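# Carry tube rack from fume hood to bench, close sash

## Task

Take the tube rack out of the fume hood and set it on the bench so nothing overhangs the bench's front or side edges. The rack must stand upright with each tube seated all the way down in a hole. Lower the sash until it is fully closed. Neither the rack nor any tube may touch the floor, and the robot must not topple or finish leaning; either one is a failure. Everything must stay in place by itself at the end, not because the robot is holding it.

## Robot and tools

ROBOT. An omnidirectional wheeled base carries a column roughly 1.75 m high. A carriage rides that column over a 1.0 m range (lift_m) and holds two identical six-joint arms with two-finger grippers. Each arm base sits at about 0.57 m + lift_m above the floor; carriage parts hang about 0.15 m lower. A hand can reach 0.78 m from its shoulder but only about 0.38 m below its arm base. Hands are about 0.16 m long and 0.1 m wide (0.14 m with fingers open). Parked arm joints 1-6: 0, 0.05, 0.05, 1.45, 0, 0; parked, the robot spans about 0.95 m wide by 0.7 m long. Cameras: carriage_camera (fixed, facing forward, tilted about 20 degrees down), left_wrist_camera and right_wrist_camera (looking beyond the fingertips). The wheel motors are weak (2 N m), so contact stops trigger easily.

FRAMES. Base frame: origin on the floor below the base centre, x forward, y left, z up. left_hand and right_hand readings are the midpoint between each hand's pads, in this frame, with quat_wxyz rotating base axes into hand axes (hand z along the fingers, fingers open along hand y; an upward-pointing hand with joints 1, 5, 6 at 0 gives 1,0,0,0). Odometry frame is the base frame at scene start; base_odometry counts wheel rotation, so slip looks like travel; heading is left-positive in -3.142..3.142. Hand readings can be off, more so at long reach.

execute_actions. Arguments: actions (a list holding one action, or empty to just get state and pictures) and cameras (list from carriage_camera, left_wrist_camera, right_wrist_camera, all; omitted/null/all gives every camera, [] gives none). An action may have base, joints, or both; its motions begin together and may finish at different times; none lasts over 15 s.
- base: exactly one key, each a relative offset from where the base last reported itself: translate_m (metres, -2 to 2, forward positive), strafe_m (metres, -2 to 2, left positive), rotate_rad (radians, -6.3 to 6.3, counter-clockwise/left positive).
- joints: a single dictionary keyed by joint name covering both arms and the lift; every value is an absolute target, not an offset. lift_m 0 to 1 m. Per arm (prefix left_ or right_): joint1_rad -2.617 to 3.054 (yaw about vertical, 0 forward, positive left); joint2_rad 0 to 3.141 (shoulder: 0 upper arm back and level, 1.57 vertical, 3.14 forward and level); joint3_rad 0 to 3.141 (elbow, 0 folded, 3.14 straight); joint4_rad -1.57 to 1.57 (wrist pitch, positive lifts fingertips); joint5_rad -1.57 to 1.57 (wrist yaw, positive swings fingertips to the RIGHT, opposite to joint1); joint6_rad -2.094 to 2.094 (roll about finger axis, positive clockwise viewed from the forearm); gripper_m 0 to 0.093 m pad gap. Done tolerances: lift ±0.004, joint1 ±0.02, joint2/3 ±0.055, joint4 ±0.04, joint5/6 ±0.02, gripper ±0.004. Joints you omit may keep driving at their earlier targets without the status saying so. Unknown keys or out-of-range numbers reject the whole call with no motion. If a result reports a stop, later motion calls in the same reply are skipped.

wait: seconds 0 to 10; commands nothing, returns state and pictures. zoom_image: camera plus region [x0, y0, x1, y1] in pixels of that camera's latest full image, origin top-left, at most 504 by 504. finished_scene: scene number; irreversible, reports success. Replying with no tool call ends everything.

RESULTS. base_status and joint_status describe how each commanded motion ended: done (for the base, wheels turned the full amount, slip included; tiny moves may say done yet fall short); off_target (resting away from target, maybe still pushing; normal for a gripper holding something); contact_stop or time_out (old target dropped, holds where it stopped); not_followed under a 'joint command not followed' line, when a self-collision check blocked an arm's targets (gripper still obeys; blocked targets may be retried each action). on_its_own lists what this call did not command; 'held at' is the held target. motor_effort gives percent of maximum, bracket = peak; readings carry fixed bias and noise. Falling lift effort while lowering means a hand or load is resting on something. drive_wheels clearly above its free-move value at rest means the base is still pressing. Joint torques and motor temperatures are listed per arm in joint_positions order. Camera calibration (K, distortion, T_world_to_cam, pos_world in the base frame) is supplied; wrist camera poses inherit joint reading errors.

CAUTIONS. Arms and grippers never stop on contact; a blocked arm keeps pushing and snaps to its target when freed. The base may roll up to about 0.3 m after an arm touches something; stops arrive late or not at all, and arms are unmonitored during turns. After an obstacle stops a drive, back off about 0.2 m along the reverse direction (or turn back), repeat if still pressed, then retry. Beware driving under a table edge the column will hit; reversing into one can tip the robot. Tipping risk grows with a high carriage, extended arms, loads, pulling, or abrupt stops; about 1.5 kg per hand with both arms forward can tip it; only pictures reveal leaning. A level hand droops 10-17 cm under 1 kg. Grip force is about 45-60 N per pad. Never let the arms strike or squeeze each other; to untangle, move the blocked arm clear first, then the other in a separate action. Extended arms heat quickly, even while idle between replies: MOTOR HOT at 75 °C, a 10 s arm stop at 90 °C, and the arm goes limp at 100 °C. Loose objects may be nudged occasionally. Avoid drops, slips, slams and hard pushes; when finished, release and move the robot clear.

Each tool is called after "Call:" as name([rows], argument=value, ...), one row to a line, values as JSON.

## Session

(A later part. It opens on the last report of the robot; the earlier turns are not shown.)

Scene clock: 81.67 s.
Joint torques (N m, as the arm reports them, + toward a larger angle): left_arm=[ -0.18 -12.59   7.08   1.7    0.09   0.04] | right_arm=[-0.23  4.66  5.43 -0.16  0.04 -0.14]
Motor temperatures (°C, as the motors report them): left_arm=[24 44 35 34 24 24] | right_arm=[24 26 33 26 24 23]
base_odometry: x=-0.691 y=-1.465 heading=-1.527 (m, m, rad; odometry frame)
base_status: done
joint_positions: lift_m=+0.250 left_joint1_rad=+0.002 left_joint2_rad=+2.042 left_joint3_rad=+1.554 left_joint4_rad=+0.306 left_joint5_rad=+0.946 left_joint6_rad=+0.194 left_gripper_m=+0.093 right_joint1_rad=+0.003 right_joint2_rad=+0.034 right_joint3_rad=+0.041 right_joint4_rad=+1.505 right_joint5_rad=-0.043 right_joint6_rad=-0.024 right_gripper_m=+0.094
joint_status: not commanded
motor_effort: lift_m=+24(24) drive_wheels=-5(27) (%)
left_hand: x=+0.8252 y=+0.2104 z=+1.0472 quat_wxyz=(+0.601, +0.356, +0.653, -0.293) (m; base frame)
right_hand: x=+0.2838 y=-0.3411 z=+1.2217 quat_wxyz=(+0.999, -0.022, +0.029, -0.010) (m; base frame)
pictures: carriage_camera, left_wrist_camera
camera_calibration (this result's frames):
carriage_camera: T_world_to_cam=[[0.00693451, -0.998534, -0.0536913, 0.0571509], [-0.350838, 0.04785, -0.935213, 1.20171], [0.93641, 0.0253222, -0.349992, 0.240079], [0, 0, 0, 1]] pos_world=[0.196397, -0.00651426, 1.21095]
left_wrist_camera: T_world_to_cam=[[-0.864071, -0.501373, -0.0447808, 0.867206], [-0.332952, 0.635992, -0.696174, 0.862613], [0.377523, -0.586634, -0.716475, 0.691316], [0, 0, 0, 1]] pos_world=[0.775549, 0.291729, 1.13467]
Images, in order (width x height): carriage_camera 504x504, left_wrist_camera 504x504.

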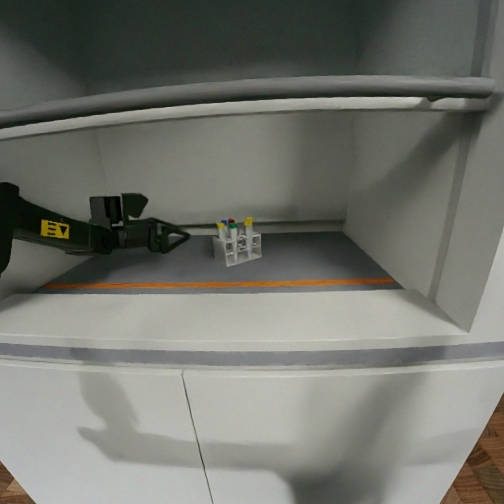

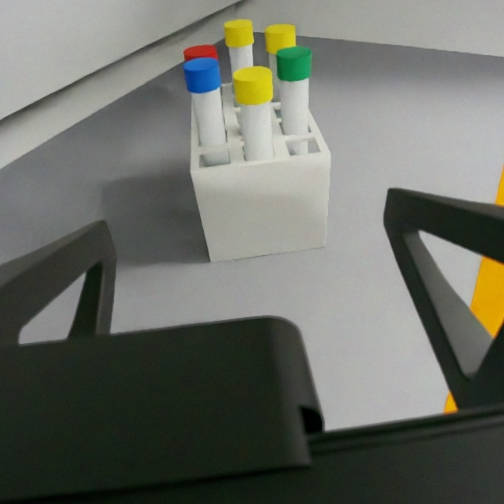

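Call:
execute_actions([
  {"base":{"strafe_m":-0.09},"joints":{"lift_m":0.17}},
], cameras=[])

Call:
execute_actions([
  {"base":{"translate_m":0.055}},
], cameras=["carriage_camera","left_wrist_camera"])

Scene clock: 85.13 s.
Joint torques (N m, as the arm reports them, + toward a larger angle): left_arm=[ -0.08 -13.19   7.09   1.69   0.14   0.04] | right_arm=[-0.09  4.67  5.53 -0.16  0.06 -0.14]
Motor temperatures (°C, as the motors report them): left_arm=[24 44 36 34 24 24] | right_arm=[24 26 33 26 24 23]
base_odometry: x=-0.781 y=-1.469 heading=-1.527 (m, m, rad; odometry frame)
base_status: done
joint_positions: lift_m=+0.170 left_joint1_rad=+0.001 left_joint2_rad=+2.048 left_joint3_rad=+1.554 left_joint4_rad=+0.300 left_joint5_rad=+0.947 left_joint6_rad=+0.194 left_gripper_m=+0.093 right_joint1_rad=+0.003 right_joint2_rad=+0.034 right_joint3_rad=+0.041 right_joint4_rad=+1.505 right_joint5_rad=-0.044 right_joint6_rad=-0.024 right_gripper_m=+0.094
joint_status: all done
motor_effort: lift_m=+21(22) drive_wheels=-2(26) (%)
left_hand: x=+0.8255 y=+0.2094 z=+0.9633 quat_wxyz=(+0.597, +0.355, +0.656, -0.296) (m; base frame)
right_hand: x=+0.2838 y=-0.3409 z=+1.1419 quat_wxyz=(+0.999, -0.022, +0.029, -0.010) (m; base frame)
pictures: none
No camera images: the call's "cameras" was empty. Leave "cameras" out to get every camera's image.

Scene clock: 86.37 s.
Joint torques (N m, as the arm reports them, + toward a larger angle): left_arm=[ -0.08 -13.01   6.91   1.74   0.11   0.06] | right_arm=[-0.08  4.6   5.41 -0.17  0.04 -0.16]
Motor temperatures (°C, as the motors report them): left_arm=[24 44 36 34 24 24] | right_arm=[24 26 33 26 24 23]
base_odometry: x=-0.779 y=-1.524 heading=-1.527 (m, m, rad; odometry frame)
base_status: done
joint_positions: lift_m=+0.170 left_joint1_rad=+0.001 left_joint2_rad=+2.048 left_joint3_rad=+1.554 left_joint4_rad=+0.300 left_joint5_rad=+0.947 left_joint6_rad=+0.194 left_gripper_m=+0.093 right_joint1_rad=+0.003 right_joint2_rad=+0.034 right_joint3_rad=+0.041 right_joint4_rad=+1.505 right_joint5_rad=-0.044 right_joint6_rad=-0.024 right_gripper_m=+0.094
joint_status: not commanded
motor_effort: lift_m=+21(21) drive_wheels=-5(24) (%)
left_hand: x=+0.8255 y=+0.2094 z=+0.9634 quat_wxyz=(+0.597, +0.355, +0.656, -0.296) (m; base frame)
right_hand: x=+0.2838 y=-0.3409 z=+1.1419 quat_wxyz=(+0.999, -0.022, +0.029, -0.010) (m; base frame)
pictures: carriage_camera, left_wrist_camera
camera_calibration (this result's frames):
carriage_camera: T_world_to_cam=[[0.00693451, -0.998534, -0.0536913, 0.052867], [-0.350838, 0.04785, -0.935213, 1.12709], [0.93641, 0.0253222, -0.349992, 0.212154], [0, 0, 0, 1]] pos_world=[0.196397, -0.00651426, 1.13116]
left_wrist_camera: T_world_to_cam=[[-0.865665, -0.499412, -0.0348035, 0.854538], [-0.339449, 0.636646, -0.692427, 0.806567], [0.367964, -0.587597, -0.720648, 0.642721], [0, 0, 0, 1]] pos_world=[0.777035, 0.290929, 1.05141]
Images, in order (width x height): carriage_camera 504x504, left_wrist_camera 504x504.

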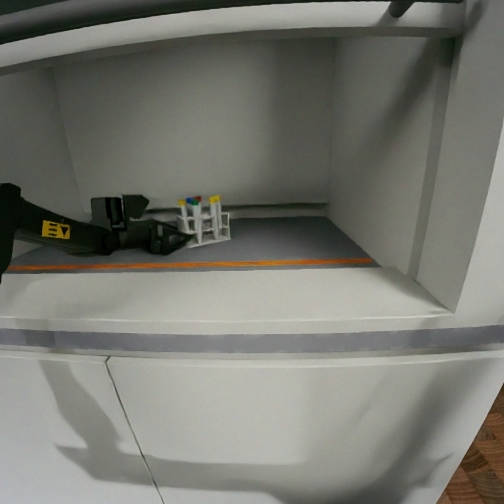

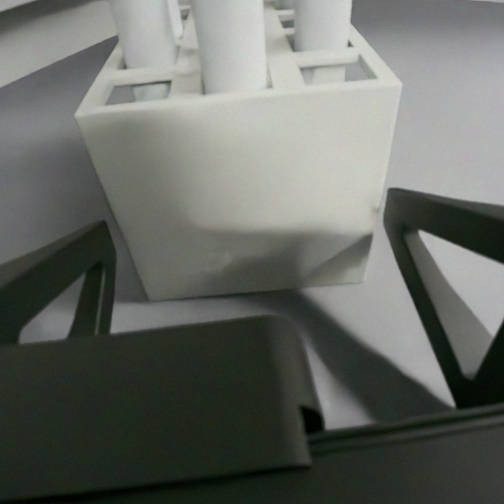

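Call:
execute_actions([
  {"base":{"translate_m":0.035},"joints":{"left_joint6_rad":0.13}},
], cameras=[])

Call:
execute_actions([
  {"base":{"strafe_m":-0.05}},
], cameras=["left_wrist_camera"])

Call:
execute_actions([
  {"joints":{"left_gripper_m":0.04}},
], cameras=[])

Call:
execute_actions([
  {"joints":{"left_gripper_m":0.04,"lift_m":0.26}},
], cameras=["carriage_camera","left_wrist_camera"])

Scene clock: 89.37 s.
Joint torques (N m, as the arm reports them, + toward a larger angle): left_arm=[ -0.29 -13.06   7.12   1.75   0.08  -0.07] | right_arm=[-0.07  4.65  5.61 -0.14  0.03 -0.12]
Motor temperatures (°C, as the motors report them): left_arm=[24 45 36 34 24 24] | right_arm=[24 26 33 26 24 23]
base_odometry: x=-0.777 y=-1.559 heading=-1.527 (m, m, rad; odometry frame)
base_status: done
joint_positions: lift_m=+0.170 left_joint1_rad=+0.001 left_joint2_rad=+2.048 left_joint3_rad=+1.554 left_joint4_rad=+0.300 left_joint5_rad=+0.949 left_joint6_rad=+0.135 left_gripper_m=+0.093 right_joint1_rad=+0.003 right_joint2_rad=+0.034 right_joint3_rad=+0.041 right_joint4_rad=+1.505 right_joint5_rad=-0.044 right_joint6_rad=-0.024 right_gripper_m=+0.094
joint_status: all done
motor_effort: lift_m=+22(21) drive_wheels=-4(30) (%)
left_hand: x=+0.8252 y=+0.2092 z=+0.9634 quat_wxyz=(+0.588, +0.336, +0.666, -0.314) (m; base frame)
right_hand: x=+0.2838 y=-0.3409 z=+1.1419 quat_wxyz=(+0.999, -0.022, +0.029, -0.010) (m; base frame)
pictures: none
No camera images: the call's "cameras" was empty. Leave "cameras" out to get every camera's image.

Scene clock: 90.53 s.
Joint torques (N m, as the arm reports them, + toward a larger angle): left_arm=[ -0.19 -13.31   7.11   1.83   0.06  -0.11] | right_arm=[-0.06  4.6   5.42 -0.14  0.02 -0.11]
Motor temperatures (°C, as the motors report them): left_arm=[24 45 36 34 24 24] | right_arm=[24 26 33 26 24 23]
base_odometry: x=-0.827 y=-1.562 heading=-1.527 (m, m, rad; odometry frame)
base_status: done
joint_positions: lift_m=+0.170 left_joint1_rad=+0.001 left_joint2_rad=+2.048 left_joint3_rad=+1.554 left_joint4_rad=+0.300 left_joint5_rad=+0.949 left_joint6_rad=+0.135 left_gripper_m=+0.093 right_joint1_rad=+0.003 right_joint2_rad=+0.034 right_joint3_rad=+0.041 right_joint4_rad=+1.505 right_joint5_rad=-0.044 right_joint6_rad=-0.024 right_gripper_m=+0.094
joint_status: not commanded
motor_effort: lift_m=+21(21) drive_wheels=-3(26) (%)
left_hand: x=+0.8252 y=+0.2092 z=+0.9634 quat_wxyz=(+0.588, +0.336, +0.666, -0.313) (m; base frame)
right_hand: x=+0.2838 y=-0.3409 z=+1.1419 quat_wxyz=(+0.999, -0.022, +0.029, -0.010) (m; base frame)
pictures: left_wrist_camera
camera_calibration (this result's frames):
left_wrist_camera: T_world_to_cam=[[-0.863588, -0.503668, 0.0231368, 0.797574], [-0.375291, 0.611474, -0.696603, 0.845503], [0.336709, -0.610261, -0.717083, 0.669842], [0, 0, 0, 1]] pos_world=[0.780543, 0.293488, 1.05086]
Images, in order (width x height): left_wrist_camera 504x504.

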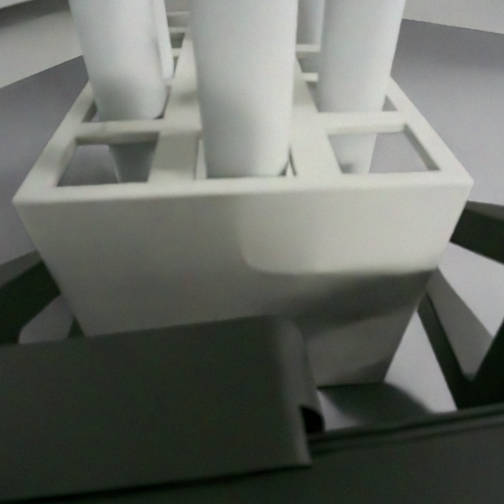

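Scene clock: 91.13 s.
Joint torques (N m, as the arm reports them, + toward a larger angle): left_arm=[ -0.06 -13.08   7.21   1.76   0.07  -0.11] | right_arm=[-0.03  4.54  5.53 -0.12  0.04 -0.14]
Motor temperatures (°C, as the motors report them): left_arm=[24 45 36 34 24 24] | right_arm=[24 26 33 26 24 23]
base_odometry: x=-0.827 y=-1.562 heading=-1.527 (m, m, rad; odometry frame)
base_status: not commanded
joint_positions: lift_m=+0.170 left_joint1_rad=+0.001 left_joint2_rad=+2.048 left_joint3_rad=+1.554 left_joint4_rad=+0.300 left_joint5_rad=+0.949 left_joint6_rad=+0.135 left_gripper_m=+0.082 right_joint1_rad=+0.003 right_joint2_rad=+0.034 right_joint3_rad=+0.041 right_joint4_rad=+1.505 right_joint5_rad=-0.044 right_joint6_rad=-0.024 right_gripper_m=+0.094
joint_status: left_gripper_m off_target (ended at +0.082, target +0.040)
motor_effort: lift_m=+21(21) drive_wheels=-2(3) (%)
left_hand: x=+0.8251 y=+0.2092 z=+0.9635 quat_wxyz=(+0.588, +0.336, +0.666, -0.314) (m; base frame)
right_hand: x=+0.2838 y=-0.3409 z=+1.1419 quat_wxyz=(+0.999, -0.022, +0.029, -0.010) (m; base frame)
pictures: none
No camera images: the call's "cameras" was empty. Leave "cameras" out to get every camera's image.

Scene clock: 92.03 s.
Joint torques (N m, as the arm reports them, + toward a larger angle): left_arm=[ -0.15 -13.72   7.13   1.88   0.08  -0.11] | right_arm=[-0.04  4.64  5.43 -0.14  0.03 -0.14]
Motor temperatures (°C, as the motors report them): left_arm=[24 45 36 34 24 24] | right_arm=[24 26 33 26 24 23]
base_odometry: x=-0.827 y=-1.562 heading=-1.527 (m, m, rad; odometry frame)
base_status: not commanded
joint_positions: lift_m=+0.260 left_joint1_rad=+0.001 left_joint2_rad=+2.057 left_joint3_rad=+1.554 left_joint4_rad=+0.285 left_joint5_rad=+0.949 left_joint6_rad=+0.135 left_gripper_m=+0.082 right_joint1_rad=+0.003 right_joint2_rad=+0.034 right_joint3_rad=+0.041 right_joint4_rad=+1.505 right_joint5_rad=-0.044 right_joint6_rad=-0.024 right_gripper_m=+0.094
joint_status: left_gripper_m off_target (ended at +0.082, target +0.040); the others done
motor_effort: lift_m=+24(29) drive_wheels=-2(2) (%)
left_hand: x=+0.8260 y=+0.2092 z=+1.0452 quat_wxyz=(+0.579, +0.332, +0.673, -0.318) (m; base frame)
right_hand: x=+0.2838 y=-0.3410 z=+1.2316 quat_wxyz=(+0.999, -0.022, +0.029, -0.010) (m; base frame)
pictures: carriage_camera, left_wrist_camera
camera_calibration (this result's frames):
carriage_camera: T_world_to_cam=[[0.00693451, -0.998534, -0.0536913, 0.0576839], [-0.350838, 0.04785, -0.935213, 1.211], [0.93641, 0.0253222, -0.349992, 0.243554], [0, 0, 0, 1]] pos_world=[0.196397, -0.00651426, 1.22088]
left_wrist_camera: T_world_to_cam=[[-0.862731, -0.503667, 0.0448785, 0.772925], [-0.392709, 0.611462, -0.686945, 0.907068], [0.31855, -0.610273, -0.725322, 0.751845], [0, 0, 0, 1]] pos_world=[0.78354, 0.29349, 1.13375]
Images, in order (width x height): carriage_camera 504x504, left_wrist_camera 504x504.

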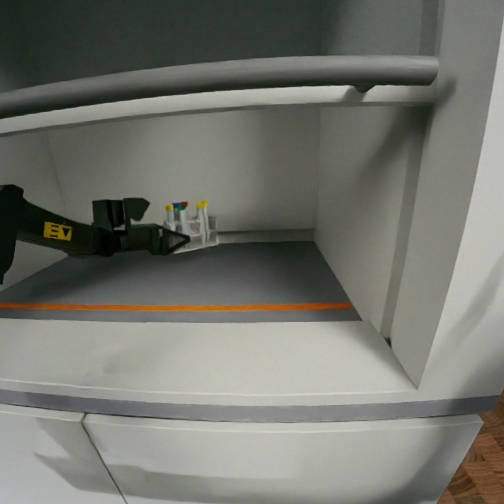

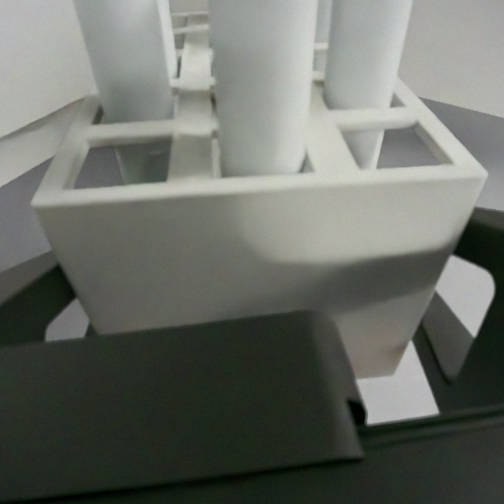

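Call:
execute_actions([
  {"base":{"translate_m":-0.95},"joints":{"left_gripper_m":0.04}},
], cameras=[])

Call:
execute_actions([
  {"base":{"rotate_rad":1.58},"joints":{"left_gripper_m":0.04,"lift_m":0.34}},
], cameras=[])

Call:
execute_actions([
  {"base":{"strafe_m":0.6},"joints":{"left_gripper_m":0.04}},
], cameras=[])

Call:
execute_actions([
  {"base":{"translate_m":1.2},"joints":{"left_gripper_m":0.04}},
], cameras=["carriage_camera"])

Scene clock: 98.50 s.
Joint torques (N m, as the arm reports them, + toward a larger angle): left_arm=[ -0.11 -13.88   7.01   1.83   0.12  -0.05] | right_arm=[-0.06  4.59  5.48 -0.17  0.04 -0.13]
Motor temperatures (°C, as the motors report them): left_arm=[24 47 36 34 24 24] | right_arm=[24 26 33 26 24 23]
base_odometry: x=-0.868 y=-0.612 heading=-1.527 (m, m, rad; odometry frame)
base_status: done
joint_positions: lift_m=+0.260 left_joint1_rad=+0.001 left_joint2_rad=+2.057 left_joint3_rad=+1.554 left_joint4_rad=+0.284 left_joint5_rad=+0.948 left_joint6_rad=+0.135 left_gripper_m=+0.082 right_joint1_rad=+0.003 right_joint2_rad=+0.034 right_joint3_rad=+0.041 right_joint4_rad=+1.505 right_joint5_rad=-0.044 right_joint6_rad=-0.024 right_gripper_m=+0.094
joint_status: left_gripper_m off_target (ended at +0.082, target +0.040)
motor_effort: lift_m=+24(24) drive_wheels=-3(30) (%)
left_hand: x=+0.8261 y=+0.2093 z=+1.0450 quat_wxyz=(+0.579, +0.331, +0.674, -0.318) (m; base frame)
right_hand: x=+0.2838 y=-0.3410 z=+1.2316 quat_wxyz=(+0.999, -0.022, +0.029, -0.010) (m; base frame)
pictures: none
No camera images: the call's "cameras" was empty. Leave "cameras" out to get every camera's image.

Scene clock: 101.60 s.
Joint torques (N m, as the arm reports them, + toward a larger angle): left_arm=[ -0.81 -13.95   7.09   1.9    0.16  -0.14] | right_arm=[-0.04  4.63  5.54 -0.13  0.01 -0.13]
Motor temperatures (°C, as the motors report them): left_arm=[24 47 36 35 24 24] | right_arm=[24 26 33 26 24 23]
base_odometry: x=-0.868 y=-0.612 heading=+0.052 (m, m, rad; odometry frame)
base_status: done
joint_positions: lift_m=+0.340 left_joint1_rad=+0.009 left_joint2_rad=+2.059 left_joint3_rad=+1.554 left_joint4_rad=+0.285 left_joint5_rad=+0.943 left_joint6_rad=+0.135 left_gripper_m=+0.082 right_joint1_rad=+0.003 right_joint2_rad=+0.034 right_joint3_rad=+0.041 right_joint4_rad=+1.504 right_joint5_rad=-0.043 right_joint6_rad=-0.024 right_gripper_m=+0.094
joint_status: left_gripper_m off_target (ended at +0.082, target +0.040); the others done
motor_effort: lift_m=+24(29) drive_wheels=+7(34) (%)
left_hand: x=+0.8280 y=+0.2143 z=+1.1244 quat_wxyz=(+0.581, +0.327, +0.676, -0.314) (m; base frame)
right_hand: x=+0.2841 y=-0.3411 z=+1.3116 quat_wxyz=(+0.999, -0.022, +0.029, -0.010) (m; base frame)
pictures: none
No camera images: the call's "cameras" was empty. Leave "cameras" out to get every camera's image.

Scene clock: 104.97 s.
Joint torques (N m, as the arm reports them, + toward a larger angle): left_arm=[ -0.32 -13.98   7.21   1.92   0.18  -0.1 ] | right_arm=[-0.08  4.52  5.47 -0.14  0.03 -0.15]
Motor temperatures (°C, as the motors report them): left_arm=[24 48 36 35 24 24] | right_arm=[24 26 33 26 24 23]
base_odometry: x=-0.900 y=-0.013 heading=+0.053 (m, m, rad; odometry frame)
base_status: done
joint_positions: lift_m=+0.340 left_joint1_rad=+0.004 left_joint2_rad=+2.059 left_joint3_rad=+1.554 left_joint4_rad=+0.285 left_joint5_rad=+0.943 left_joint6_rad=+0.135 left_gripper_m=+0.082 right_joint1_rad=+0.003 right_joint2_rad=+0.034 right_joint3_rad=+0.041 right_joint4_rad=+1.504 right_joint5_rad=-0.043 right_joint6_rad=-0.024 right_gripper_m=+0.094
joint_status: left_gripper_m off_target (ended at +0.082, target +0.040)
motor_effort: lift_m=+24(24) drive_wheels=-6(32) (%)
left_hand: x=+0.8274 y=+0.2117 z=+1.1244 quat_wxyz=(+0.580, +0.329, +0.675, -0.315) (m; base frame)
right_hand: x=+0.2841 y=-0.3411 z=+1.3116 quat_wxyz=(+0.999, -0.022, +0.029, -0.010) (m; base frame)
pictures: none
No camera images: the call's "cameras" was empty. Leave "cameras" out to get every camera's image.

Scene clock: 109.67 s.
Joint torques (N m, as the arm reports them, + toward a larger angle): left_arm=[ -0.32 -13.93   7.09   1.85   0.16  -0.09] | right_arm=[-0.06  4.5   5.55 -0.15  0.06 -0.18]
Motor temperatures (°C, as the motors report them): left_arm=[24 49 36 35 24 24] | right_arm=[24 26 33 26 24 23]
base_odometry: x=+0.298 y=+0.051 heading=+0.054 (m, m, rad; odometry frame)
base_status: done
joint_positions: lift_m=+0.340 left_joint1_rad=+0.004 left_joint2_rad=+2.059 left_joint3_rad=+1.554 left_joint4_rad=+0.284 left_joint5_rad=+0.944 left_joint6_rad=+0.135 left_gripper_m=+0.082 right_joint1_rad=+0.003 right_joint2_rad=+0.034 right_joint3_rad=+0.041 right_joint4_rad=+1.505 right_joint5_rad=-0.043 right_joint6_rad=-0.024 right_gripper_m=+0.094
joint_status: left_gripper_m off_target (ended at +0.082, target +0.040)
motor_effort: lift_m=+24(24) drive_wheels=-6(30) (%)
left_hand: x=+0.8273 y=+0.2117 z=+1.1243 quat_wxyz=(+0.580, +0.329, +0.675, -0.315) (m; base frame)
right_hand: x=+0.2839 y=-0.3411 z=+1.3116 quat_wxyz=(+0.999, -0.022, +0.029, -0.010) (m; base frame)
pictures: carriage_camera
camera_calibration (this result's frames):
carriage_camera: T_world_to_cam=[[0.00693451, -0.998534, -0.0536913, 0.0619789], [-0.350838, 0.04785, -0.935213, 1.28581], [0.93641, 0.0253222, -0.349992, 0.271552], [0, 0, 0, 1]] pos_world=[0.196397, -0.00651426, 1.30087]
Images, in order (width x height): carriage_camera 504x504.

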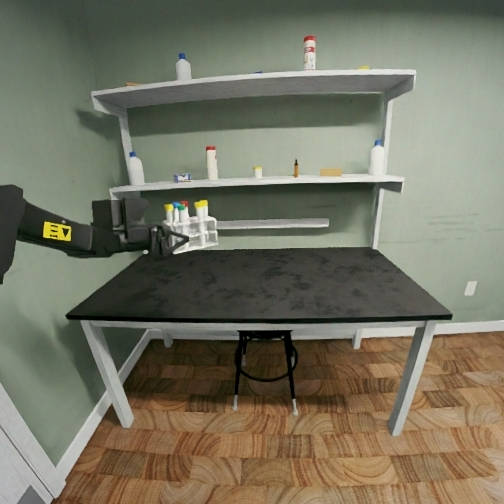

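Call:
execute_actions([
  {"base":{"translate_m":0.4},"joints":{"left_gripper_m":0.04}},
], cameras=[])

Call:
execute_actions([
  {"joints":{"left_gripper_m":0.04,"lift_m":0.22}},
], cameras=["carriage_camera"])

Scene clock: 114.40 s.
Joint torques (N m, as the arm reports them, + toward a larger angle): left_arm=[ -0.47 -13.95   7.24   1.96   0.15  -0.11] | right_arm=[-0.08  4.54  5.48 -0.17  0.05 -0.12]
Motor temperatures (°C, as the motors report them): left_arm=[24 49 36 35 24 24] | right_arm=[24 26 33 26 24 23]
base_odometry: x=+0.698 y=+0.073 heading=+0.054 (m, m, rad; odometry frame)
base_status: done
joint_positions: lift_m=+0.340 left_joint1_rad=+0.004 left_joint2_rad=+2.059 left_joint3_rad=+1.554 left_joint4_rad=+0.284 left_joint5_rad=+0.944 left_joint6_rad=+0.135 left_gripper_m=+0.082 right_joint1_rad=+0.003 right_joint2_rad=+0.034 right_joint3_rad=+0.041 right_joint4_rad=+1.505 right_joint5_rad=-0.043 right_joint6_rad=-0.024 right_gripper_m=+0.094
joint_status: left_gripper_m off_target (ended at +0.082, target +0.040)
motor_effort: lift_m=+24(24) drive_wheels=-5(30) (%)
left_hand: x=+0.8272 y=+0.2116 z=+1.1242 quat_wxyz=(+0.580, +0.329, +0.675, -0.315) (m; base frame)
right_hand: x=+0.2838 y=-0.3411 z=+1.3116 quat_wxyz=(+0.999, -0.022, +0.029, -0.010) (m; base frame)
pictures: none
No camera images: the call's "cameras" was empty. Leave "cameras" out to get every camera's image.

Scene clock: 115.40 s.
Joint torques (N m, as the arm reports them, + toward a larger angle): left_arm=[ -0.29 -14.2    6.93   1.94   0.16  -0.09] | right_arm=[-0.09  4.61  5.46 -0.15  0.04 -0.15]
Motor temperatures (°C, as the motors report them): left_arm=[24 50 36 35 24 24] | right_arm=[24 26 34 26 24 23]
base_odometry: x=+0.698 y=+0.073 heading=+0.054 (m, m, rad; odometry frame)
base_status: not commanded
joint_positions: lift_m=+0.220 left_joint1_rad=+0.004 left_joint2_rad=+2.060 left_joint3_rad=+1.554 left_joint4_rad=+0.276 left_joint5_rad=+0.944 left_joint6_rad=+0.135 left_gripper_m=+0.082 right_joint1_rad=+0.003 right_joint2_rad=+0.034 right_joint3_rad=+0.041 right_joint4_rad=+1.505 right_joint5_rad=-0.043 right_joint6_rad=-0.024 right_gripper_m=+0.094
joint_status: left_gripper_m off_target (ended at +0.082, target +0.040); the others done
motor_effort: lift_m=+22(23) drive_wheels=-3(5) (%)
left_hand: x=+0.8271 y=+0.2116 z=+1.0024 quat_wxyz=(+0.577, +0.328, +0.678, -0.317) (m; base frame)
right_hand: x=+0.2838 y=-0.3411 z=+1.1918 quat_wxyz=(+0.999, -0.022, +0.029, -0.010) (m; base frame)
pictures: carriage_camera
camera_calibration (this result's frames):
carriage_camera: T_world_to_cam=[[0.00693451, -0.998534, -0.0536913, 0.0555478], [-0.350838, 0.04785, -0.935213, 1.17379], [0.93641, 0.0253222, -0.349992, 0.22963], [0, 0, 0, 1]] pos_world=[0.196397, -0.00651426, 1.18109]
Images, in order (width x height): carriage_camera 504x504.

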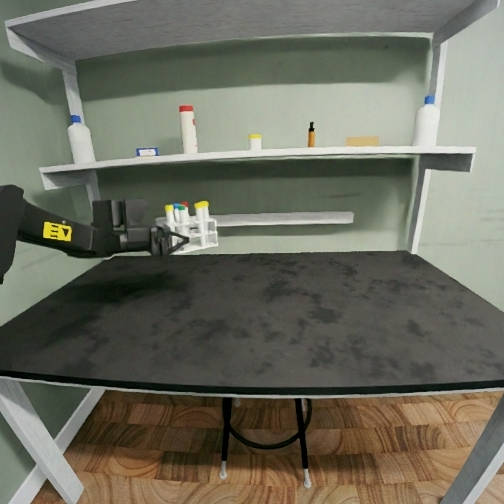

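Call:
execute_actions([
  {"joints":{"left_gripper_m":0.04,"lift_m":0.14}},
], cameras=["carriage_camera"])

Scene clock: 125.37 s.
Joint torques (N m, as the arm reports them, + toward a larger angle): left_arm=[ -0.35 -13.95   7.1    1.91   0.12  -0.11] | right_arm=[-0.07  4.69  5.44 -0.16  0.03 -0.12]
Motor temperatures (°C, as the motors report them): left_arm=[24 51 37 36 24 24] | right_arm=[24 26 34 26 24 23]
base_odometry: x=+0.697 y=+0.073 heading=+0.054 (m, m, rad; odometry frame)
base_status: not commanded
joint_positions: lift_m=+0.140 left_joint1_rad=+0.004 left_joint2_rad=+2.057 left_joint3_rad=+1.554 left_joint4_rad=+0.278 left_joint5_rad=+0.944 left_joint6_rad=+0.135 left_gripper_m=+0.082 right_joint1_rad=+0.003 right_joint2_rad=+0.034 right_joint3_rad=+0.041 right_joint4_rad=+1.505 right_joint5_rad=-0.043 right_joint6_rad=-0.024 right_gripper_m=+0.094
joint_status: left_gripper_m off_target (ended at +0.082, target +0.040); the others done
motor_effort: lift_m=+22(22) drive_wheels=-2(3) (%)
left_hand: x=+0.8268 y=+0.2116 z=+0.9242 quat_wxyz=(+0.578, +0.328, +0.677, -0.316) (m; base frame)
right_hand: x=+0.2838 y=-0.3411 z=+1.1119 quat_wxyz=(+0.999, -0.022, +0.029, -0.010) (m; base frame)
pictures: carriage_camera
camera_calibration (this result's frames):
carriage_camera: T_world_to_cam=[[0.00693451, -0.998534, -0.0536913, 0.0512554], [-0.350838, 0.04785, -0.935213, 1.09902], [0.93641, 0.0253222, -0.349992, 0.201649], [0, 0, 0, 1]] pos_world=[0.196397, -0.00651426, 1.10115]
Images, in order (width x height): carriage_camera 504x504.

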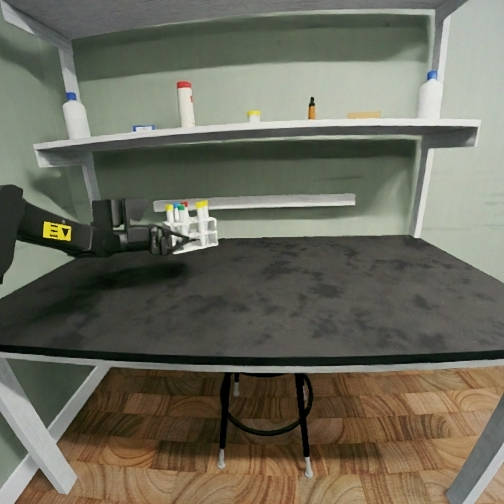

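Call:
execute_actions([
  {"joints":{"left_gripper_m":0.04,"lift_m":0.09}},
], cameras=["carriage_camera"])

Scene clock: 126.90 s.
Joint torques (N m, as the arm reports them, + toward a larger angle): left_arm=[ -0.43 -14.06   6.77   2.02   0.16  -0.07] | right_arm=[-0.03  4.56  5.51 -0.16  0.04 -0.16]
Motor temperatures (°C, as the motors report them): left_arm=[24 51 37 36 24 24] | right_arm=[24 26 34 26 24 23]
base_odometry: x=+0.697 y=+0.073 heading=+0.054 (m, m, rad; odometry frame)
base_status: not commanded
joint_positions: lift_m=+0.090 left_joint1_rad=+0.004 left_joint2_rad=+2.061 left_joint3_rad=+1.554 left_joint4_rad=+0.275 left_joint5_rad=+0.945 left_joint6_rad=+0.135 left_gripper_m=+0.082 right_joint1_rad=+0.003 right_joint2_rad=+0.034 right_joint3_rad=+0.041 right_joint4_rad=+1.506 right_joint5_rad=-0.043 right_joint6_rad=-0.024 right_gripper_m=+0.094
joint_status: left_gripper_m off_target (ended at +0.082, target +0.040); the others done
motor_effort: lift_m=+22(22) drive_wheels=-2(2) (%)
left_hand: x=+0.8271 y=+0.2115 z=+0.8716 quat_wxyz=(+0.576, +0.327, +0.679, -0.318) (m; base frame)
right_hand: x=+0.2837 y=-0.3411 z=+1.0619 quat_wxyz=(+0.999, -0.022, +0.028, -0.010) (m; base frame)
pictures: carriage_camera
camera_calibration (this result's frames):
carriage_camera: T_world_to_cam=[[0.00693451, -0.998534, -0.0536913, 0.0485707], [-0.350838, 0.04785, -0.935213, 1.05226], [0.93641, 0.0253222, -0.349992, 0.184148], [0, 0, 0, 1]] pos_world=[0.196397, -0.00651426, 1.05114]
Images, in order (width x height): carriage_camera 504x504.

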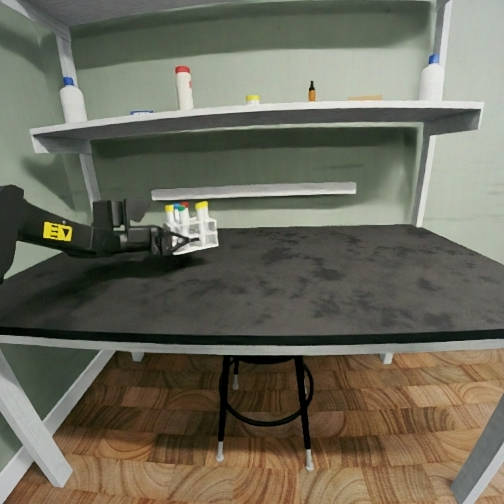

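Call:
execute_actions([
  {"joints":{"left_gripper_m":0.04,"lift_m":0.04}},
], cameras=["carriage_camera"])

Scene clock: 128.63 s.
Joint torques (N m, as the arm reports them, + toward a larger angle): left_arm=[ -0.12 -14.19   7.     1.95   0.11  -0.09] | right_arm=[ 0.1   4.66  5.48 -0.16  0.02 -0.13]
Motor temperatures (°C, as the motors report them): left_arm=[24 51 37 36 24 24] | right_arm=[24 26 34 26 24 23]
base_odometry: x=+0.697 y=+0.073 heading=+0.054 (m, m, rad; odometry frame)
base_status: not commanded
joint_positions: lift_m=+0.040 left_joint1_rad=+0.004 left_joint2_rad=+2.062 left_joint3_rad=+1.554 left_joint4_rad=+0.274 left_joint5_rad=+0.945 left_joint6_rad=+0.135 left_gripper_m=+0.082 right_joint1_rad=+0.003 right_joint2_rad=+0.034 right_joint3_rad=+0.041 right_joint4_rad=+1.506 right_joint5_rad=-0.043 right_joint6_rad=-0.024 right_gripper_m=+0.094
joint_status: left_gripper_m off_target (ended at +0.082, target +0.040); the others done
motor_effort: lift_m=+22(22) drive_wheels=-2(5) (%)
left_hand: x=+0.8272 y=+0.2115 z=+0.8211 quat_wxyz=(+0.575, +0.327, +0.679, -0.318) (m; base frame)
right_hand: x=+0.2837 y=-0.3411 z=+1.0119 quat_wxyz=(+0.999, -0.022, +0.028, -0.010) (m; base frame)
pictures: carriage_camera
camera_calibration (this result's frames):
carriage_camera: T_world_to_cam=[[0.00693451, -0.998534, -0.0536913, 0.0458862], [-0.350838, 0.04785, -0.935213, 1.0055], [0.93641, 0.0253222, -0.349992, 0.166649], [0, 0, 0, 1]] pos_world=[0.196397, -0.00651426, 1.00115]
Images, in order (width x height): carriage_camera 504x504.

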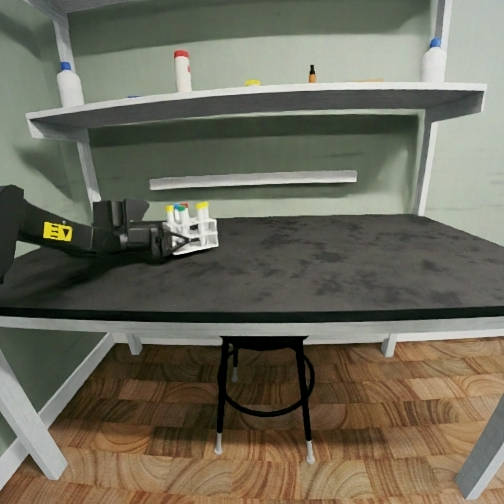

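Still free. Lower more.

Call:
execute_actions([
  {"joints":{"left_gripper_m":0.04,"lift_m":0.0}},
], cameras=["carriage_camera","left_wrist_camera"])

Scene clock: 130.13 s.
Joint torques (N m, as the arm reports them, + toward a larger angle): left_arm=[ -0.48 -12.46   7.14   1.47   0.04   0.08] | right_arm=[-0.06  4.51  5.4  -0.15  0.06 -0.12]
Motor temperatures (°C, as the motors report them): left_arm=[24 52 37 36 24 24] | right_arm=[24 26 34 26 24 23]
base_odometry: x=+0.697 y=+0.073 heading=+0.054 (m, m, rad; odometry frame)
base_status: not commanded
joint_positions: lift_m=+0.000 left_joint1_rad=+0.004 left_joint2_rad=+2.040 left_joint3_rad=+1.554 left_joint4_rad=+0.331 left_joint5_rad=+0.950 left_joint6_rad=+0.122 left_gripper_m=+0.082 right_joint1_rad=+0.003 right_joint2_rad=+0.034 right_joint3_rad=+0.041 right_joint4_rad=+1.506 right_joint5_rad=-0.043 right_joint6_rad=-0.024 right_gripper_m=+0.094
joint_status: left_gripper_m off_target (ended at +0.082, target +0.040); the others done
motor_effort: lift_m=+21(22) drive_wheels=-2(5) (%)
left_hand: x=+0.8255 y=+0.2110 z=+0.8027 quat_wxyz=(+0.599, +0.337, +0.657, -0.310) (m; base frame)
right_hand: x=+0.2836 y=-0.3411 z=+0.9719 quat_wxyz=(+0.999, -0.022, +0.028, -0.010) (m; base frame)
pictures: carriage_camera, left_wrist_camera
camera_calibration (this result's frames):
carriage_camera: T_world_to_cam=[[0.00693451, -0.998534, -0.0536913, 0.0437422], [-0.350838, 0.04785, -0.935213, 0.968156], [0.93641, 0.0253222, -0.349992, 0.152674], [0, 0, 0, 1]] pos_world=[0.196397, -0.00651426, 0.961215]
left_wrist_camera: T_world_to_cam=[[-0.862123, -0.506692, 0.00279736, 0.818153], [-0.357776, 0.604818, -0.711472, 0.73145], [0.358805, -0.614377, -0.702709, 0.526734], [0, 0, 0, 1]] pos_world=[0.778048, 0.295771, 0.888258]
Images, in order (width x height): carriage_camera 504x504, left_wrist_camera 504x504.

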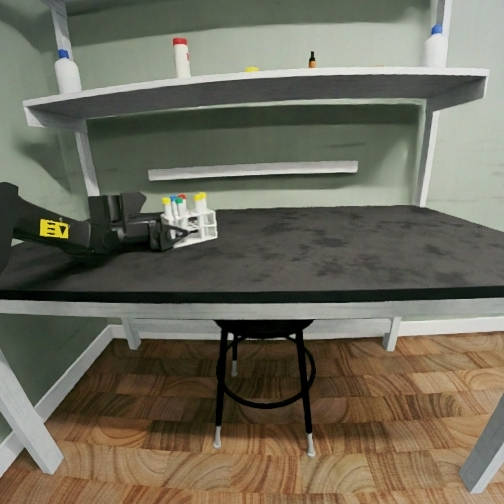

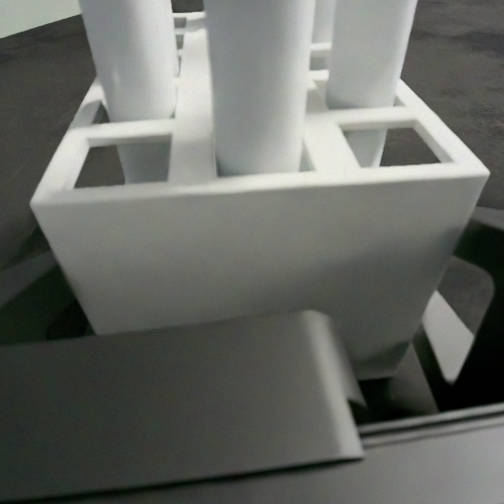

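Touchdown. Release, withdraw.

Call:
execute_actions([
  {"joints":{"left_gripper_m":0.093,"lift_m":0.015}},
], cameras=[])

Call:
execute_actions([
  {"base":{"strafe_m":0.06}},
], cameras=[])

Call:
execute_actions([
  {"base":{"translate_m":-0.04}},
], cameras=[])

Call:
execute_actions([
  {"base":{"strafe_m":0.07}},
], cameras=[])

Call:
execute_actions([
  {"base":{"translate_m":-0.06}},
], cameras=["carriage_camera","left_wrist_camera"])

Call:
zoom_image(camera="carriage_camera", region=[150, 150, 310, 270])

Scene clock: 132.27 s.
Joint torques (N m, as the arm reports them, + toward a larger angle): left_arm=[ -0.19 -12.99   7.03   1.71   0.07   0.03] | right_arm=[-0.01  4.4   5.46 -0.13  0.04 -0.13]
Motor temperatures (°C, as the motors report them): left_arm=[24 51 37 35 24 24] | right_arm=[24 26 34 26 24 23]
base_odometry: x=+0.697 y=+0.073 heading=+0.054 (m, m, rad; odometry frame)
base_status: not commanded
joint_positions: lift_m=+0.015 left_joint1_rad=+0.004 left_joint2_rad=+2.046 left_joint3_rad=+1.554 left_joint4_rad=+0.305 left_joint5_rad=+0.949 left_joint6_rad=+0.123 left_gripper_m=+0.093 right_joint1_rad=+0.003 right_joint2_rad=+0.034 right_joint3_rad=+0.041 right_joint4_rad=+1.506 right_joint5_rad=-0.043 right_joint6_rad=-0.024 right_gripper_m=+0.094
joint_status: all done
motor_effort: lift_m=+24(29) drive_wheels=-2(2) (%)
left_hand: x=+0.8255 y=+0.2111 z=+0.8100 quat_wxyz=(+0.589, +0.332, +0.666, -0.315) (m; base frame)
right_hand: x=+0.2837 y=-0.3411 z=+0.9866 quat_wxyz=(+0.999, -0.022, +0.028, -0.010) (m; base frame)
pictures: none
No camera images: the call's "cameras" was empty. Leave "cameras" out to get every camera's image.

Scene clock: 133.53 s.
Joint torques (N m, as the arm reports them, + toward a larger angle): left_arm=[ -0.2  -12.89   7.19   1.72   0.03   0.04] | right_arm=[ 0.05  4.52  5.49 -0.15  0.06 -0.14]
Motor temperatures (°C, as the motors report them): left_arm=[24 51 37 35 24 24] | right_arm=[24 26 34 26 24 23]
base_odometry: x=+0.694 y=+0.133 heading=+0.054 (m, m, rad; odometry frame)
base_status: done
joint_positions: lift_m=+0.015 left_joint1_rad=+0.002 left_joint2_rad=+2.046 left_joint3_rad=+1.554 left_joint4_rad=+0.305 left_joint5_rad=+0.950 left_joint6_rad=+0.124 left_gripper_m=+0.093 right_joint1_rad=+0.003 right_joint2_rad=+0.034 right_joint3_rad=+0.041 right_joint4_rad=+1.506 right_joint5_rad=-0.043 right_joint6_rad=-0.024 right_gripper_m=+0.094
joint_status: not commanded
motor_effort: lift_m=+24(24) drive_wheels=-3(29) (%)
left_hand: x=+0.8252 y=+0.2100 z=+0.8100 quat_wxyz=(+0.588, +0.333, +0.666, -0.316) (m; base frame)
right_hand: x=+0.2837 y=-0.3411 z=+0.9866 quat_wxyz=(+0.999, -0.022, +0.028, -0.010) (m; base frame)
pictures: none
No camera images: the call's "cameras" was empty. Leave "cameras" out to get every camera's image.

Scene clock: 134.63 s.
Joint torques (N m, as the arm reports them, + toward a larger angle): left_arm=[ -0.31 -13.06   7.08   1.69   0.06   0.05] | right_arm=[ 0.06  4.58  5.81 -0.14  0.04 -0.12]
Motor temperatures (°C, as the motors report them): left_arm=[24 52 37 35 24 24] | right_arm=[24 26 34 26 24 23]
base_odometry: x=+0.654 y=+0.131 heading=+0.054 (m, m, rad; odometry frame)
base_status: done
joint_positions: lift_m=+0.015 left_joint1_rad=+0.002 left_joint2_rad=+2.046 left_joint3_rad=+1.554 left_joint4_rad=+0.305 left_joint5_rad=+0.950 left_joint6_rad=+0.124 left_gripper_m=+0.093 right_joint1_rad=+0.003 right_joint2_rad=+0.034 right_joint3_rad=+0.041 right_joint4_rad=+1.505 right_joint5_rad=-0.043 right_joint6_rad=-0.024 right_gripper_m=+0.094
joint_status: not commanded
motor_effort: lift_m=+24(24) drive_wheels=-3(28) (%)
left_hand: x=+0.8252 y=+0.2100 z=+0.8100 quat_wxyz=(+0.588, +0.333, +0.666, -0.316) (m; base frame)
right_hand: x=+0.2838 y=-0.3411 z=+0.9866 quat_wxyz=(+0.999, -0.022, +0.029, -0.010) (m; base frame)
pictures: none
No camera images: the call's "cameras" was empty. Leave "cameras" out to get every camera's image.

Scene clock: 135.97 s.
Joint torques (N m, as the arm reports them, + toward a larger angle): left_arm=[ -0.09 -12.94   7.12   1.7    0.06   0.03] | right_arm=[-0.11  4.66  5.54 -0.13  0.04 -0.13]
Motor temperatures (°C, as the motors report them): left_arm=[24 52 37 35 24 24] | right_arm=[24 26 34 26 24 23]
base_odometry: x=+0.650 y=+0.201 heading=+0.054 (m, m, rad; odometry frame)
base_status: done
joint_positions: lift_m=+0.015 left_joint1_rad=+0.002 left_joint2_rad=+2.046 left_joint3_rad=+1.554 left_joint4_rad=+0.305 left_joint5_rad=+0.950 left_joint6_rad=+0.124 left_gripper_m=+0.093 right_joint1_rad=+0.003 right_joint2_rad=+0.034 right_joint3_rad=+0.041 right_joint4_rad=+1.505 right_joint5_rad=-0.043 right_joint6_rad=-0.024 right_gripper_m=+0.094
joint_status: not commanded
motor_effort: lift_m=+24(24) drive_wheels=-2(24) (%)
left_hand: x=+0.8252 y=+0.2100 z=+0.8100 quat_wxyz=(+0.588, +0.333, +0.666, -0.316) (m; base frame)
right_hand: x=+0.2838 y=-0.3411 z=+0.9866 quat_wxyz=(+0.999, -0.022, +0.029, -0.010) (m; base frame)
pictures: none
No camera images: the call's "cameras" was empty. Leave "cameras" out to get every camera's image.

Scene clock: 137.23 s.
Joint torques (N m, as the arm reports them, + toward a larger angle): left_arm=[ -0.2  -12.94   7.11   1.68   0.04   0.04] | right_arm=[ 0.06  4.61  5.48 -0.16  0.06 -0.16]
Motor temperatures (°C, as the motors report them): left_arm=[24 52 37 35 24 24] | right_arm=[24 26 34 26 24 23]
base_odometry: x=+0.590 y=+0.198 heading=+0.054 (m, m, rad; odometry frame)
base_status: done
joint_positions: lift_m=+0.015 left_joint1_rad=+0.002 left_joint2_rad=+2.046 left_joint3_rad=+1.554 left_joint4_rad=+0.305 left_joint5_rad=+0.950 left_joint6_rad=+0.124 left_gripper_m=+0.093 right_joint1_rad=+0.003 right_joint2_rad=+0.034 right_joint3_rad=+0.041 right_joint4_rad=+1.505 right_joint5_rad=-0.043 right_joint6_rad=-0.024 right_gripper_m=+0.094
joint_status: not commanded
motor_effort: lift_m=+24(24) drive_wheels=-2(26) (%)
left_hand: x=+0.8252 y=+0.2100 z=+0.8100 quat_wxyz=(+0.588, +0.333, +0.666, -0.316) (m; base frame)
right_hand: x=+0.2838 y=-0.3411 z=+0.9866 quat_wxyz=(+0.999, -0.022, +0.029, -0.010) (m; base frame)
pictures: carriage_camera, left_wrist_camera
camera_calibration (this result's frames):
carriage_camera: T_world_to_cam=[[0.00693451, -0.998534, -0.0536913, 0.0445303], [-0.350838, 0.04785, -0.935213, 0.981884], [0.93641, 0.0253222, -0.349992, 0.157811], [0, 0, 0, 1]] pos_world=[0.196397, -0.00651426, 0.975894]
left_wrist_camera: T_world_to_cam=[[-0.862645, -0.504958, 0.0293503, 0.795904], [-0.378508, 0.605955, -0.699678, 0.744453], [0.335523, -0.614683, -0.713855, 0.559576], [0, 0, 0, 1]] pos_world=[0.780613, 0.294754, 0.896974]
Images, in order (width x height): carriage_camera 504x504, left_wrist_camera 504x504.

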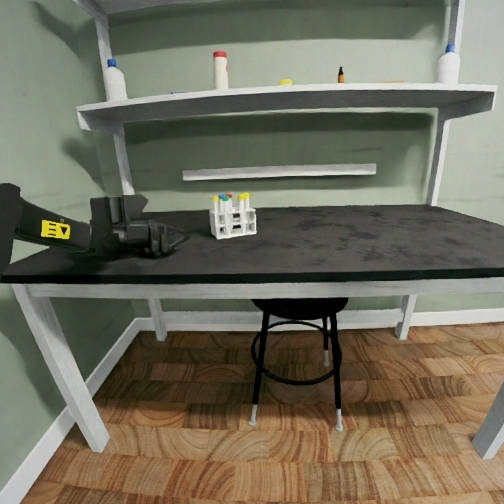

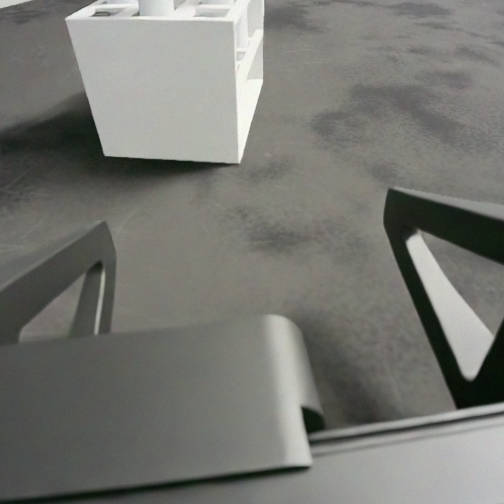

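Region (150, 150, 310, 270) of carriage_camera's 504x504 image, scaled by 3.150, with more detail than that image has; it fills the top 378 rows of this view, and the rest is white.

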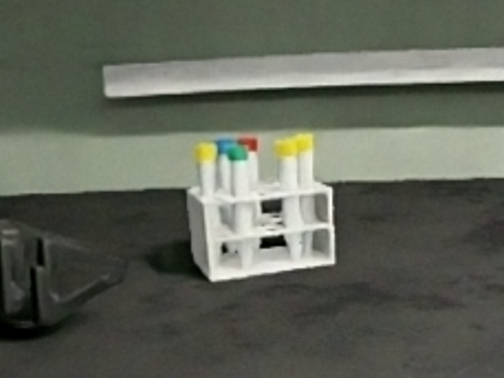

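Call:
execute_actions([
  {"base":{"translate_m":-1.5}},
], cameras=[])

Call:
execute_actions([
  {"base":{"rotate_rad":-1.58},"joints":{"left_joint2_rad":1.57,"left_joint3_rad":1.57,"left_joint4_rad":-1.2,"left_joint5_rad":0,"left_joint6_rad":1.57,"left_gripper_m":0.06,"lift_m":0.68}},
], cameras=[])

Call:
execute_actions([
  {"base":{"translate_m":1.45}},
], cameras=["carriage_camera","left_wrist_camera"])

Scene clock: 146.17 s.
Joint torques (N m, as the arm reports them, + toward a larger angle): left_arm=[ -0.24 -12.9    7.06   1.74   0.06   0.03] | right_arm=[-0.03  4.54  5.46 -0.13  0.05 -0.14]
Motor temperatures (°C, as the motors report them): left_arm=[24 52 37 35 24 24] | right_arm=[24 26 34 26 24 23]
base_odometry: x=-0.907 y=+0.117 heading=+0.054 (m, m, rad; odometry frame)
base_status: done
joint_positions: lift_m=+0.015 left_joint1_rad=+0.002 left_joint2_rad=+2.046 left_joint3_rad=+1.554 left_joint4_rad=+0.305 left_joint5_rad=+0.950 left_joint6_rad=+0.124 left_gripper_m=+0.093 right_joint1_rad=+0.003 right_joint2_rad=+0.034 right_joint3_rad=+0.041 right_joint4_rad=+1.505 right_joint5_rad=-0.043 right_joint6_rad=-0.024 right_gripper_m=+0.094
joint_status: not commanded
motor_effort: lift_m=+24(24) drive_wheels=-2(31) (%)
left_hand: x=+0.8252 y=+0.2100 z=+0.8100 quat_wxyz=(+0.588, +0.333, +0.666, -0.316) (m; base frame)
right_hand: x=+0.2839 y=-0.3411 z=+0.9866 quat_wxyz=(+0.999, -0.022, +0.029, -0.010) (m; base frame)
pictures: none
No camera images: the call's "cameras" was empty. Leave "cameras" out to get every camera's image.

Scene clock: 149.37 s.
Joint torques (N m, as the arm reports them, + toward a larger angle): left_arm=[-0.11 -6.98  5.89  0.96  0.06  0.02] | right_arm=[-0.09  4.56  5.67 -0.1   0.05 -0.13]
Motor temperatures (°C, as the motors report them): left_arm=[24 51 37 35 24 24] | right_arm=[24 26 34 26 24 23]
base_odometry: x=-0.907 y=+0.117 heading=-1.525 (m, m, rad; odometry frame)
base_status: done
joint_positions: lift_m=+0.680 left_joint1_rad=+0.002 left_joint2_rad=+1.562 left_joint3_rad=+1.581 left_joint4_rad=-1.187 left_joint5_rad=+0.001 left_joint6_rad=+1.564 left_gripper_m=+0.060 right_joint1_rad=+0.003 right_joint2_rad=+0.034 right_joint3_rad=+0.041 right_joint4_rad=+1.504 right_joint5_rad=-0.043 right_joint6_rad=-0.024 right_gripper_m=+0.094
joint_status: all done
motor_effort: lift_m=+24(30) drive_wheels=+8(34) (%)
left_hand: x=+0.6266 y=+0.3491 z=+1.4379 quat_wxyz=(+0.142, +0.690, +0.696, +0.141) (m; base frame)
right_hand: x=+0.2840 y=-0.3411 z=+1.6516 quat_wxyz=(+0.999, -0.022, +0.029, -0.010) (m; base frame)
pictures: none
No camera images: the call's "cameras" was empty. Leave "cameras" out to get every camera's image.

Scene clock: 154.53 s.
Joint torques (N m, as the arm reports them, + toward a larger angle): left_arm=[-0.18 -7.08  5.86  0.97  0.01  0.01] | right_arm=[-0.06  4.59  5.48 -0.16  0.03 -0.15]
Motor temperatures (°C, as the motors report them): left_arm=[24 49 37 34 24 24] | right_arm=[24 26 34 26 24 23]
base_odometry: x=-0.843 y=-1.332 heading=-1.526 (m, m, rad; odometry frame)
base_status: done
joint_positions: lift_m=+0.680 left_joint1_rad=+0.002 left_joint2_rad=+1.562 left_joint3_rad=+1.581 left_joint4_rad=-1.190 left_joint5_rad=+0.001 left_joint6_rad=+1.564 left_gripper_m=+0.060 right_joint1_rad=+0.003 right_joint2_rad=+0.034 right_joint3_rad=+0.041 right_joint4_rad=+1.505 right_joint5_rad=-0.043 right_joint6_rad=-0.024 right_gripper_m=+0.094
joint_status: not commanded
motor_effort: lift_m=+24(24) drive_wheels=-6(35) (%)
left_hand: x=+0.6259 y=+0.3491 z=+1.4376 quat_wxyz=(+0.141, +0.690, +0.696, +0.139) (m; base frame)
right_hand: x=+0.2839 y=-0.3411 z=+1.6516 quat_wxyz=(+0.999, -0.022, +0.029, -0.010) (m; base frame)
pictures: carriage_camera, left_wrist_camera
camera_calibration (this result's frames):
carriage_camera: T_world_to_cam=[[0.00693451, -0.998534, -0.0536913, 0.0802345], [-0.350838, 0.04785, -0.935213, 1.60379], [0.93641, 0.0253222, -0.349992, 0.390552], [0, 0, 0, 1]] pos_world=[0.196397, -0.00651426, 1.64088]
left_wrist_camera: T_world_to_cam=[[-0.951839, 0.000720379, -0.306598, 1.03813], [-0.194245, 0.772286, 0.60485, -1.02491], [0.237217, 0.635275, -0.734951, 0.815488], [0, 0, 0, 1]] pos_world=[0.5956, 0.272715, 1.53755]
Images, in order (width x height): carriage_camera 504x504, left_wrist_camera 504x504.

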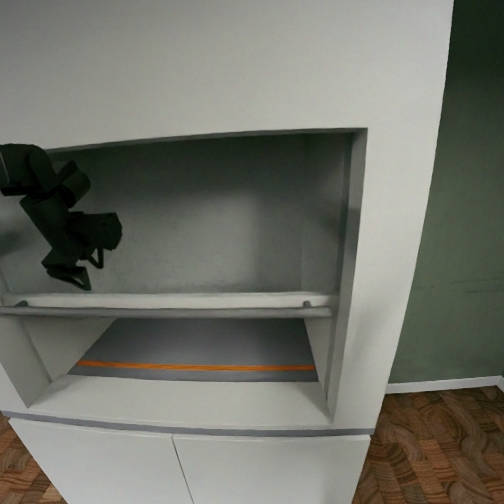

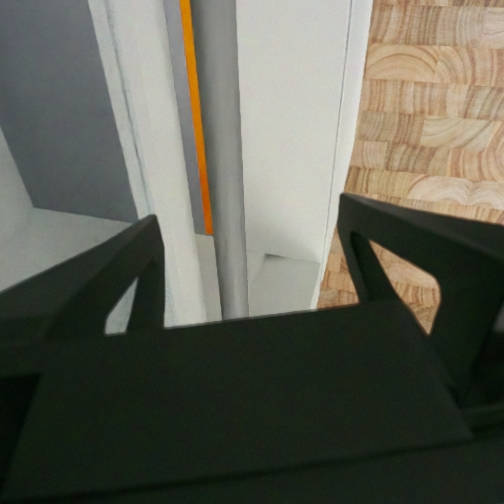

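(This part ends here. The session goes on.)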